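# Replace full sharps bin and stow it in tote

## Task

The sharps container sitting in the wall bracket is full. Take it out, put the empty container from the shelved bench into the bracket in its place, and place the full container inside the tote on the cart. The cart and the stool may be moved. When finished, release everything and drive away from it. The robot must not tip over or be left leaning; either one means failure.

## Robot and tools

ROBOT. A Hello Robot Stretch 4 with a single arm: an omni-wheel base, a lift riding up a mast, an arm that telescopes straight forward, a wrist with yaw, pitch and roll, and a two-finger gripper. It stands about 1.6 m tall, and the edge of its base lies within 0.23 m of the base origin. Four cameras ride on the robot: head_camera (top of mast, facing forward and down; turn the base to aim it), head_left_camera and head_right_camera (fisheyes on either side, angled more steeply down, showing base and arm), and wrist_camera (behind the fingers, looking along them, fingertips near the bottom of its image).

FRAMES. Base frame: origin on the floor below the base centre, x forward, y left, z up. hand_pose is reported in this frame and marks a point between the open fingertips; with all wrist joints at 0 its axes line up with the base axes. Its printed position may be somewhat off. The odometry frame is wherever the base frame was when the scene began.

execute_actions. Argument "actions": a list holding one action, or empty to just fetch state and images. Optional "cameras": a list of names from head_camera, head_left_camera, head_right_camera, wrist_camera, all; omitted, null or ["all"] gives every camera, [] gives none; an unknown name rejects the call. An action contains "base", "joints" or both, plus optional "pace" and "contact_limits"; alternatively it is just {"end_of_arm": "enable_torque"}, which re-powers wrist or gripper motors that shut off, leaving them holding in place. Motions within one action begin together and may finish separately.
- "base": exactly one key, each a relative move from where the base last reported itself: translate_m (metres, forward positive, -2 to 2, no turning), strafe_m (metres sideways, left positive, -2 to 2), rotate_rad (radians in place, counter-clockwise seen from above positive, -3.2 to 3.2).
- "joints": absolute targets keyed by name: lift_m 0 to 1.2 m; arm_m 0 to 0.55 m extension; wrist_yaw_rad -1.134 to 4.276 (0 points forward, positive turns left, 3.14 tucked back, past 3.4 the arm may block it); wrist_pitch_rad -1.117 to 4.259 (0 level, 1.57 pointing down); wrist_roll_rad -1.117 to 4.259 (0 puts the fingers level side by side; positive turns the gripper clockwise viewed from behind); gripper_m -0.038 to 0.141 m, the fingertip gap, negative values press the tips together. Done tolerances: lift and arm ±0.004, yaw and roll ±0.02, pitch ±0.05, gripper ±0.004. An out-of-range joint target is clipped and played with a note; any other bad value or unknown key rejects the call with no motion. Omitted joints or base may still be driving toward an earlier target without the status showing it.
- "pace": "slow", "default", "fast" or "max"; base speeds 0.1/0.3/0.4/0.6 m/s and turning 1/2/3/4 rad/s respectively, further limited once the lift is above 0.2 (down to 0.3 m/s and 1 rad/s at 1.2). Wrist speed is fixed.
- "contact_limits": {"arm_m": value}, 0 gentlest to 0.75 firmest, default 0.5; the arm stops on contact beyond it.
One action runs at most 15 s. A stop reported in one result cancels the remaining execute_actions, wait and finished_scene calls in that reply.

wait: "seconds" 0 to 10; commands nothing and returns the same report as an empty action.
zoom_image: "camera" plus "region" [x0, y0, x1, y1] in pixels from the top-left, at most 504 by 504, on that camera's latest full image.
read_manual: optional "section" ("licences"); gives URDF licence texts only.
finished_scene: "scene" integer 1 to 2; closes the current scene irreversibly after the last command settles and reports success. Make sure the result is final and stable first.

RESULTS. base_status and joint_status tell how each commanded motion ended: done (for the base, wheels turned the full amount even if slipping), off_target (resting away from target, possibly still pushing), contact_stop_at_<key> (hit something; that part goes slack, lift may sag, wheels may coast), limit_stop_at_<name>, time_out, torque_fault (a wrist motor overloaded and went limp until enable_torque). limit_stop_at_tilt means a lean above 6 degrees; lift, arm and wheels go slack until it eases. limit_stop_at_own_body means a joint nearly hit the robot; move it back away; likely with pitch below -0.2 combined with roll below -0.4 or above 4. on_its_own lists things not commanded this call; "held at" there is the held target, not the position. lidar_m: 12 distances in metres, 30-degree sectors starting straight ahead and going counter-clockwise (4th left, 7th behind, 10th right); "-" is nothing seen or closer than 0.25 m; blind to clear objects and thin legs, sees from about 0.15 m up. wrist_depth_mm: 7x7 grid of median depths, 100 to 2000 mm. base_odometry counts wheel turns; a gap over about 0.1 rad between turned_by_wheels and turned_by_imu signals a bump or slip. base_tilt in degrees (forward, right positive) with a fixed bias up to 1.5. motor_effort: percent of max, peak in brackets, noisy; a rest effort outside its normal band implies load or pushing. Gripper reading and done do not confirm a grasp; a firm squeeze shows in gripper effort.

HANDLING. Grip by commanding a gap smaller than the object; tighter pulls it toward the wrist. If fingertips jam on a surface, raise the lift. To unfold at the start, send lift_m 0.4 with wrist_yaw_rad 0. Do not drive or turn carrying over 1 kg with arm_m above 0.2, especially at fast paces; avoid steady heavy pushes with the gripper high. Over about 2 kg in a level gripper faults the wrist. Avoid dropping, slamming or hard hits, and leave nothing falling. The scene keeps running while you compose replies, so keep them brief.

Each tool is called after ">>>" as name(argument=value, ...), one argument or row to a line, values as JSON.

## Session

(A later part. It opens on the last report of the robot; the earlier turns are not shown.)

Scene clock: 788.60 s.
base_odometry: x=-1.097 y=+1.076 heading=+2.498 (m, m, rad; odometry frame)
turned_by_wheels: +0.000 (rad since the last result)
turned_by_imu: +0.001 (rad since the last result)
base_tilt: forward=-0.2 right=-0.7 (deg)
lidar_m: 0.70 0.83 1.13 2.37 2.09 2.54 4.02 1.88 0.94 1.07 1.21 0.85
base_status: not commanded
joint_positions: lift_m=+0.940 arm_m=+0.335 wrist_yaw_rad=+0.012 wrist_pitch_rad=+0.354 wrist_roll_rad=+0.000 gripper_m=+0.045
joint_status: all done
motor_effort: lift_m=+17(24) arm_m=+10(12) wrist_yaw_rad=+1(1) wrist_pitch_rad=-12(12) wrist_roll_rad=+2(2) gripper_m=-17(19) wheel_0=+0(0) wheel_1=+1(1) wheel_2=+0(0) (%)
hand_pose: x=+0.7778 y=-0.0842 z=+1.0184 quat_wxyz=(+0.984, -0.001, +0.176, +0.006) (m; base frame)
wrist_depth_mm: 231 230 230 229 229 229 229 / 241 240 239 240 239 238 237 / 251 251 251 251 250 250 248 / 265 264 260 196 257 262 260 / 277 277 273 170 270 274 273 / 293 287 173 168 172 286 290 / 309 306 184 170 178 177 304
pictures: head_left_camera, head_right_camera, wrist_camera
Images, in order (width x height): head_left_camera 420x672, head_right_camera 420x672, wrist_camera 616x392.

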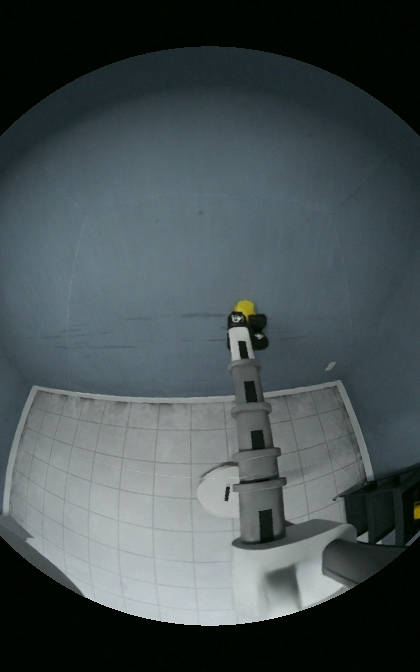

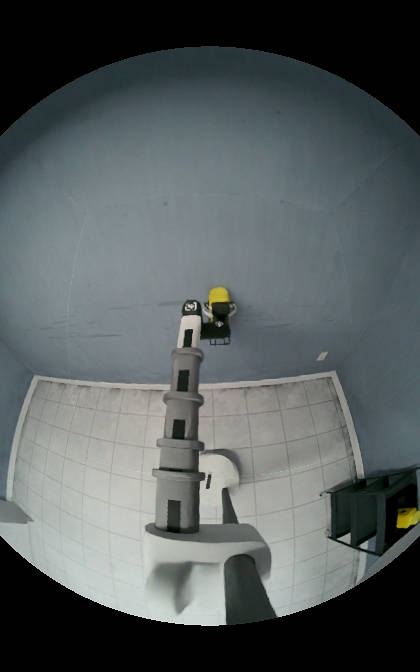

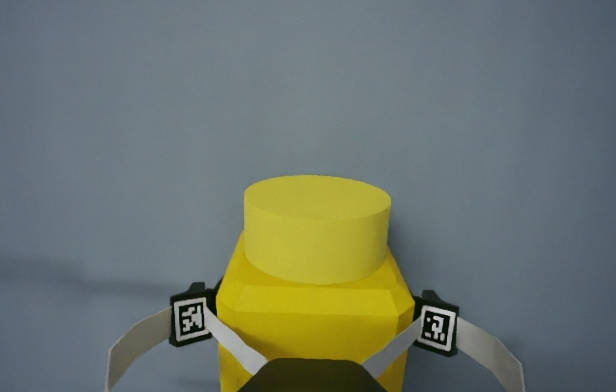

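Wall distance now matches the target. Lowering slowly into the ring.

>>> execute_actions(
  actions=[
    {"joints": {"lift_m": 0.895}, "pace": "slow"},
  ],
  cameras=["head_right_camera", "wrist_camera"],
)

Scene clock: 792.90 s.
base_odometry: x=-1.097 y=+1.076 heading=+2.498 (m, m, rad; odometry frame)
turned_by_wheels: +0.000 (rad since the last result)
turned_by_imu: +0.001 (rad since the last result)
base_tilt: forward=-0.2 right=-0.8 (deg)
lidar_m: 0.69 0.83 1.11 2.40 2.09 2.57 4.01 1.93 0.94 1.05 1.21 0.85
base_status: not commanded
joint_positions: lift_m=+0.895 arm_m=+0.335 wrist_yaw_rad=+0.012 wrist_pitch_rad=+0.354 wrist_roll_rad=+0.000 gripper_m=+0.045
joint_status: all done
motor_effort: lift_m=+16(19) arm_m=+10(10) wrist_yaw_rad=+0(2) wrist_pitch_rad=-10(12) wrist_roll_rad=+2(2) gripper_m=-18(20) wheel_0=+0(0) wheel_1=+1(1) wheel_2=+0(0) (%)
hand_pose: x=+0.7779 y=-0.0842 z=+0.9736 quat_wxyz=(+0.984, -0.001, +0.176, +0.006) (m; base frame)
wrist_depth_mm: 230 230 230 229 229 229 229 / 240 240 240 239 239 238 237 / 251 251 252 251 250 249 249 / 264 264 262 195 257 260 260 / 278 277 273 169 270 274 273 / 293 287 174 167 172 286 289 / 307 304 184 169 178 176 303
pictures: head_right_camera, wrist_camera
Images, in order (width x height): head_right_camera 420x672, wrist_camera 616x392.

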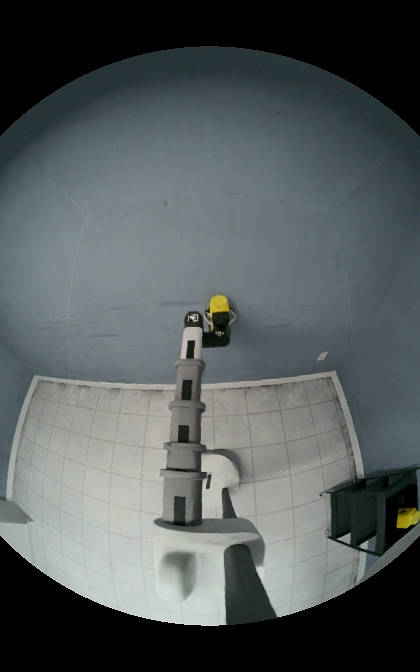

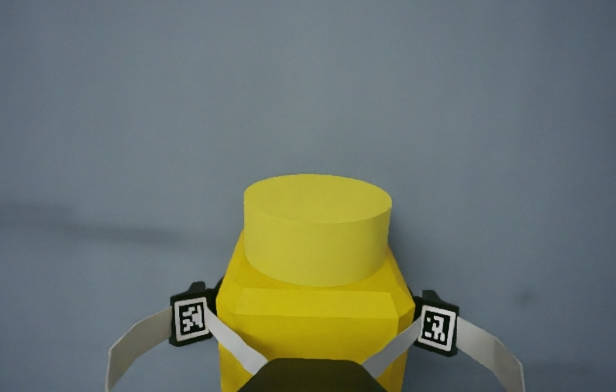

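>>> execute_actions(
  actions=[
    {"joints": {"lift_m": 0.85}, "pace": "slow"},
  ],
  cameras=["head_right_camera", "wrist_camera"],
)

Scene clock: 796.37 s.
base_odometry: x=-1.097 y=+1.076 heading=+2.498 (m, m, rad; odometry frame)
turned_by_wheels: +0.000 (rad since the last result)
turned_by_imu: +0.001 (rad since the last result)
base_tilt: forward=-0.1 right=-0.7 (deg)
lidar_m: 0.72 0.84 1.14 2.39 2.13 2.55 4.04 1.90 0.94 1.05 1.18 0.86
base_status: not commanded
joint_positions: lift_m=+0.850 arm_m=+0.335 wrist_yaw_rad=+0.012 wrist_pitch_rad=+0.353 wrist_roll_rad=+0.000 gripper_m=+0.045
joint_status: all done
motor_effort: lift_m=+16(17) arm_m=+9(10) wrist_yaw_rad=-1(1) wrist_pitch_rad=-8(11) wrist_roll_rad=+2(2) gripper_m=-18(19) wheel_0=+0(0) wheel_1=+2(1) wheel_2=+0(0) (%)
hand_pose: x=+0.7780 y=-0.0842 z=+0.9287 quat_wxyz=(+0.984, -0.001, +0.176, +0.006) (m; base frame)
wrist_depth_mm: 230 230 229 229 229 229 230 / 240 240 239 240 238 238 237 / 252 252 251 251 251 249 249 / 264 263 260 195 256 260 262 / 277 276 274 169 268 274 274 / 293 287 174 167 172 287 289 / 309 304 184 169 178 176 304
pictures: head_right_camera, wrist_camera
Images, in order (width x height): head_right_camera 420x672, wrist_camera 616x392.

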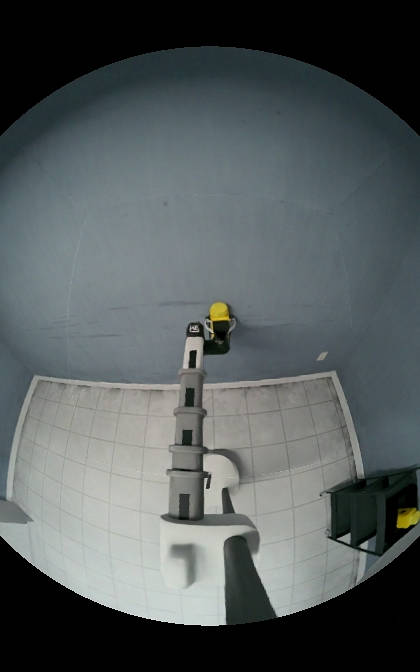

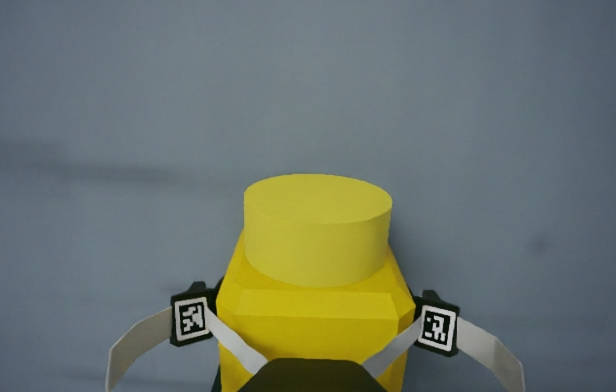

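>>> execute_actions(
  actions=[
    {"joints": {"lift_m": 0.828}, "pace": "slow"},
  ],
  cameras=["head_right_camera", "wrist_camera"],
)

Scene clock: 800.67 s.
base_odometry: x=-1.097 y=+1.076 heading=+2.498 (m, m, rad; odometry frame)
turned_by_wheels: +0.000 (rad since the last result)
turned_by_imu: +0.001 (rad since the last result)
base_tilt: forward=-0.2 right=-0.8 (deg)
lidar_m: 0.69 0.83 1.12 2.41 2.14 2.53 4.03 1.91 0.92 1.05 1.19 0.84
base_status: not commanded
joint_positions: lift_m=+0.828 arm_m=+0.335 wrist_yaw_rad=+0.012 wrist_pitch_rad=+0.352 wrist_roll_rad=+0.000 gripper_m=+0.045
joint_status: all done
motor_effort: lift_m=+16(15) arm_m=+9(9) wrist_yaw_rad=+0(0) wrist_pitch_rad=-7(9) wrist_roll_rad=+2(2) gripper_m=-20(22) wheel_0=+0(0) wheel_1=+2(2) wheel_2=+0(0) (%)
hand_pose: x=+0.7782 y=-0.0841 z=+0.9069 quat_wxyz=(+0.985, -0.001, +0.175, +0.006) (m; base frame)
wrist_depth_mm: 231 229 229 229 229 229 229 / 240 240 239 240 238 237 237 / 251 251 251 250 249 250 248 / 264 262 259 195 257 260 260 / 277 276 272 169 270 273 273 / 293 287 174 167 172 285 289 / 309 303 184 169 178 176 303
pictures: head_right_camera, wrist_camera
Images, in order (width x height): head_right_camera 420x672, wrist_camera 616x392.

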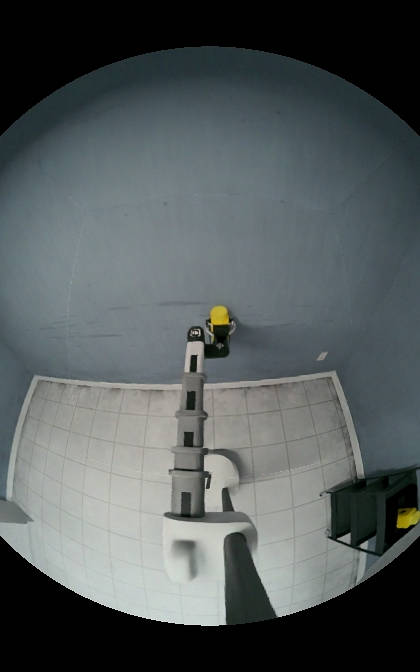

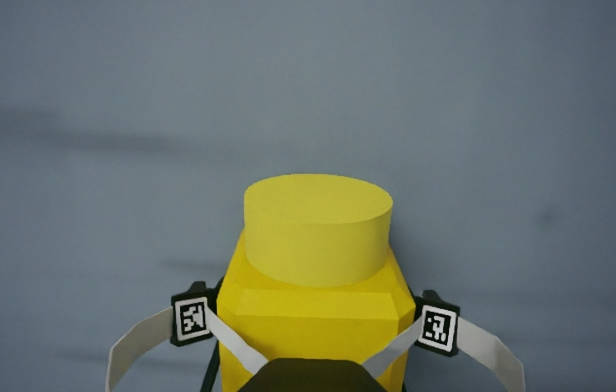

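>>> zoom_image(
  camera="wrist_camera",
  region=[150, 250, 480, 392],
)

Region (150, 250, 480, 392) of wrist_camera's 616x392 image, scaled by 1.527; it fills the top 217 rows of this view, and the rest is white.

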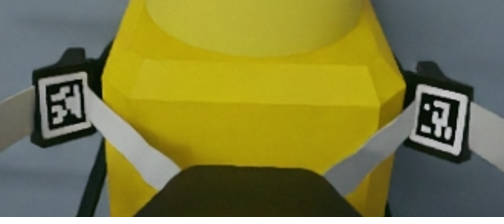

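>>> execute_actions(
  actions=[
    {"joints": {"lift_m": 0.817}, "pace": "slow"},
  ],
  cameras=["wrist_camera"],
)

Scene clock: 807.37 s.
base_odometry: x=-1.097 y=+1.076 heading=+2.498 (m, m, rad; odometry frame)
turned_by_wheels: +0.000 (rad since the last result)
turned_by_imu: +0.001 (rad since the last result)
base_tilt: forward=-0.2 right=-0.7 (deg)
lidar_m: 0.71 0.85 1.15 2.39 2.10 2.54 4.04 1.89 0.95 1.07 1.19 0.84
base_status: not commanded
joint_positions: lift_m=+0.817 arm_m=+0.336 wrist_yaw_rad=+0.013 wrist_pitch_rad=+0.350 wrist_roll_rad=+0.000 gripper_m=+0.045
joint_status: all done
motor_effort: lift_m=+15(16) arm_m=+9(9) wrist_yaw_rad=+0(1) wrist_pitch_rad=+1(6) wrist_roll_rad=+2(2) gripper_m=-20(20) wheel_0=+0(0) wheel_1=+2(1) wheel_2=+0(0) (%)
hand_pose: x=+0.7785 y=-0.0840 z=+0.8968 quat_wxyz=(+0.985, -0.001, +0.174, +0.006) (m; base frame)
wrist_depth_mm: 231 230 229 229 229 229 229 / 240 240 240 239 238 238 238 / 250 251 250 250 249 249 249 / 263 263 259 195 256 262 260 / 277 276 272 170 268 272 273 / 291 286 174 168 171 285 287 / 306 303 184 170 178 176 301
pictures: wrist_camera
Images, in order (width x height): wrist_camera 616x392.

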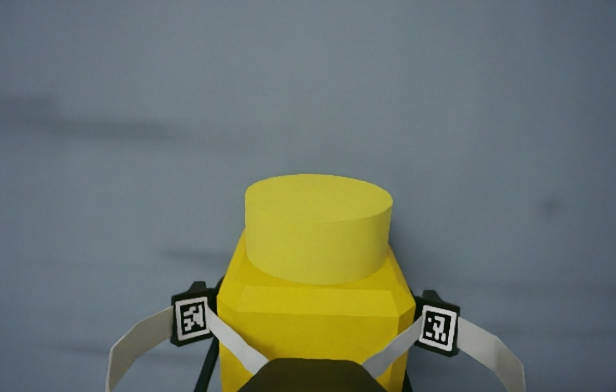

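Pitch effort shows the bin is seated. Releasing.

>>> execute_actions(
  actions=[
    {"joints": {"gripper_m": 0.135, "arm_m": 0.328, "lift_m": 0.822}},
  ],
  cameras=["wrist_camera"],
)

Scene clock: 811.83 s.
base_odometry: x=-1.097 y=+1.076 heading=+2.499 (m, m, rad; odometry frame)
turned_by_wheels: +0.000 (rad since the last result)
turned_by_imu: +0.001 (rad since the last result)
base_tilt: forward=-0.2 right=-0.8 (deg)
lidar_m: 0.72 0.81 1.12 2.39 2.09 2.57 4.03 1.90 0.93 1.07 1.18 0.85
base_status: not commanded
joint_positions: lift_m=+0.822 arm_m=+0.330 wrist_yaw_rad=+0.012 wrist_pitch_rad=+0.352 wrist_roll_rad=+0.000 gripper_m=+0.135
joint_status: all done
motor_effort: lift_m=+23(24) arm_m=-8(11) wrist_yaw_rad=+2(4) wrist_pitch_rad=-8(8) wrist_roll_rad=+2(2) gripper_m=-1(19) wheel_0=+1(0) wheel_1=+2(2) wheel_2=+1(1) (%)
hand_pose: x=+0.7722 y=-0.0843 z=+0.9004 quat_wxyz=(+0.985, -0.001, +0.175, +0.006) (m; base frame)
wrist_depth_mm: 236 235 236 235 234 234 236 / 245 246 246 245 245 244 244 / 258 257 257 256 256 255 254 / 270 268 268 205 265 267 267 / 285 283 278 181 276 281 281 / 298 293 185 178 181 221 296 / 315 310 223 147 199 307 310
pictures: wrist_camera
Images, in order (width x height): wrist_camera 616x392.

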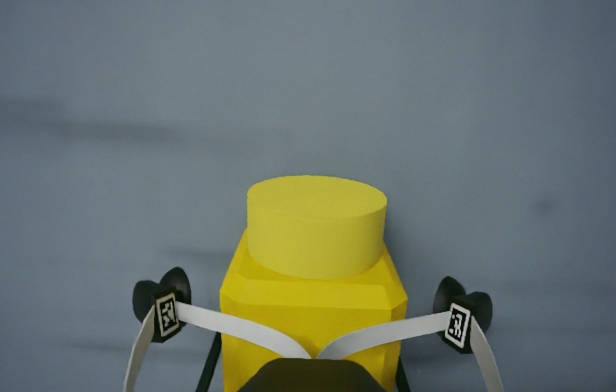

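>>> execute_actions(
  actions=[
    {"joints": {"arm_m": 0.0}, "base": {"translate_m": -0.25}, "pace": "fast"},
  ],
)

Scene clock: 816.27 s.
base_odometry: x=-0.897 y=+0.926 heading=+2.498 (m, m, rad; odometry frame)
turned_by_wheels: +0.000 (rad since the last result)
turned_by_imu: +0.001 (rad since the last result)
base_tilt: forward=-0.2 right=-0.7 (deg)
lidar_m: 0.95 1.07 1.49 2.37 1.98 2.53 3.67 1.90 0.91 0.87 1.35 1.12
base_status: done
joint_positions: lift_m=+0.822 arm_m=+0.002 wrist_yaw_rad=+0.012 wrist_pitch_rad=+0.353 wrist_roll_rad=+0.000 gripper_m=+0.135
joint_status: all done
motor_effort: lift_m=+23(23) arm_m=-9(10) wrist_yaw_rad=+2(1) wrist_pitch_rad=-8(7) wrist_roll_rad=+2(2) gripper_m=-1(0) wheel_0=-1(7) wheel_1=-1(6) wheel_2=-2(9) (%)
hand_pose: x=+0.4448 y=-0.0842 z=+0.9004 quat_wxyz=(+0.984, -0.001, +0.175, +0.006) (m; base frame)
wrist_depth_mm: 768 768 768 759 759 750 759 / 798 798 798 798 788 788 788 / 842 831 831 750 831 820 831 / 878 866 878 854 866 866 866 / 917 904 904 904 917 904 904 / 976 931 931 960 931 222 960 / 1025 1008 1025 147 991 991 1008
pictures: head_camera, head_left_camera, head_right_camera, wrist_camera
Images, in order (width x height): head_camera 420x560, head_left_camera 420x672, head_right_camera 420x672, wrist_camera 616x392.

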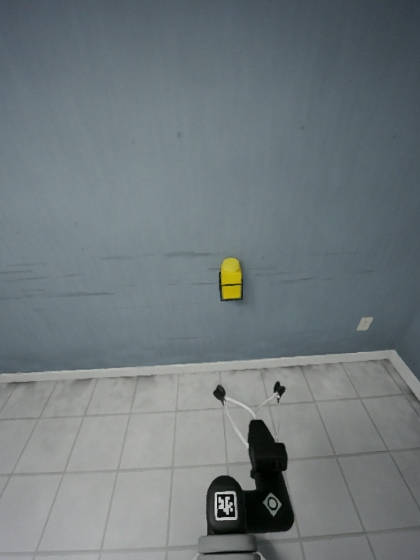

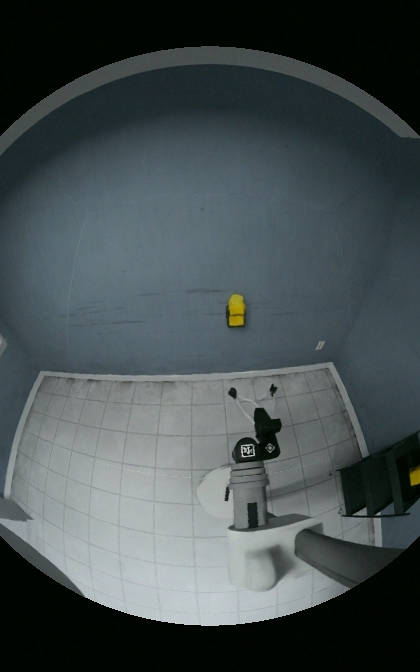

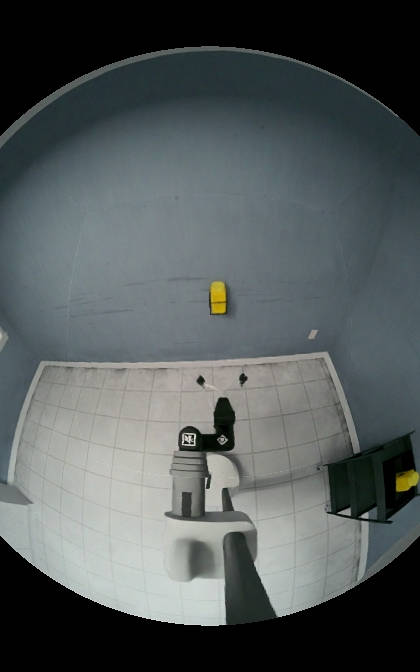

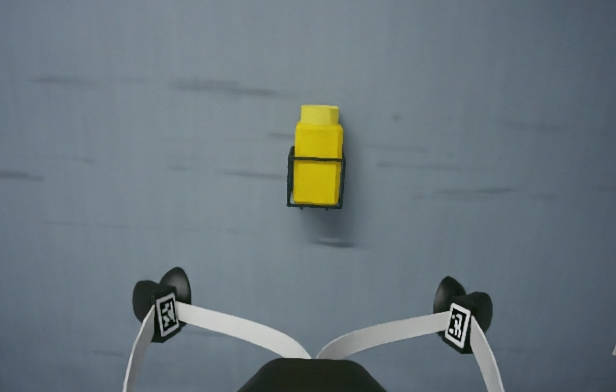

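>>> zoom_image(
  camera="wrist_camera",
  region=[260, 90, 380, 230],
)

>>> zoom_image(
  camera="head_right_camera",
  region=[310, 420, 420, 540],
)

Region (260, 90, 380, 230) of wrist_camera's 616x392 image, scaled by 3.600; it fills the left 432 columns of this view, and the rest is white.

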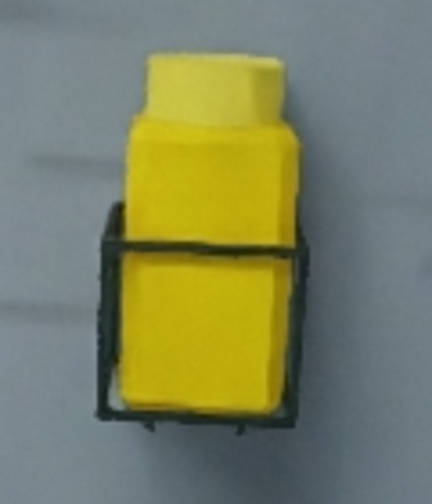

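Region (310, 420, 420, 540) of head_right_camera's 420x672 image, scaled by 4.200, with more detail than that image has; it fills the left 462 columns of this view, and the rest is white.

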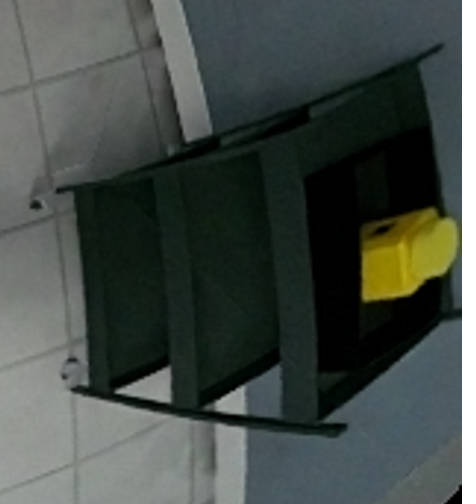

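The empty bin is seated in the bracket, the full one is in the tote, and the robot is clear.

>>> finished_scene(
  scene=1,
)

The scene is finished: the task was done.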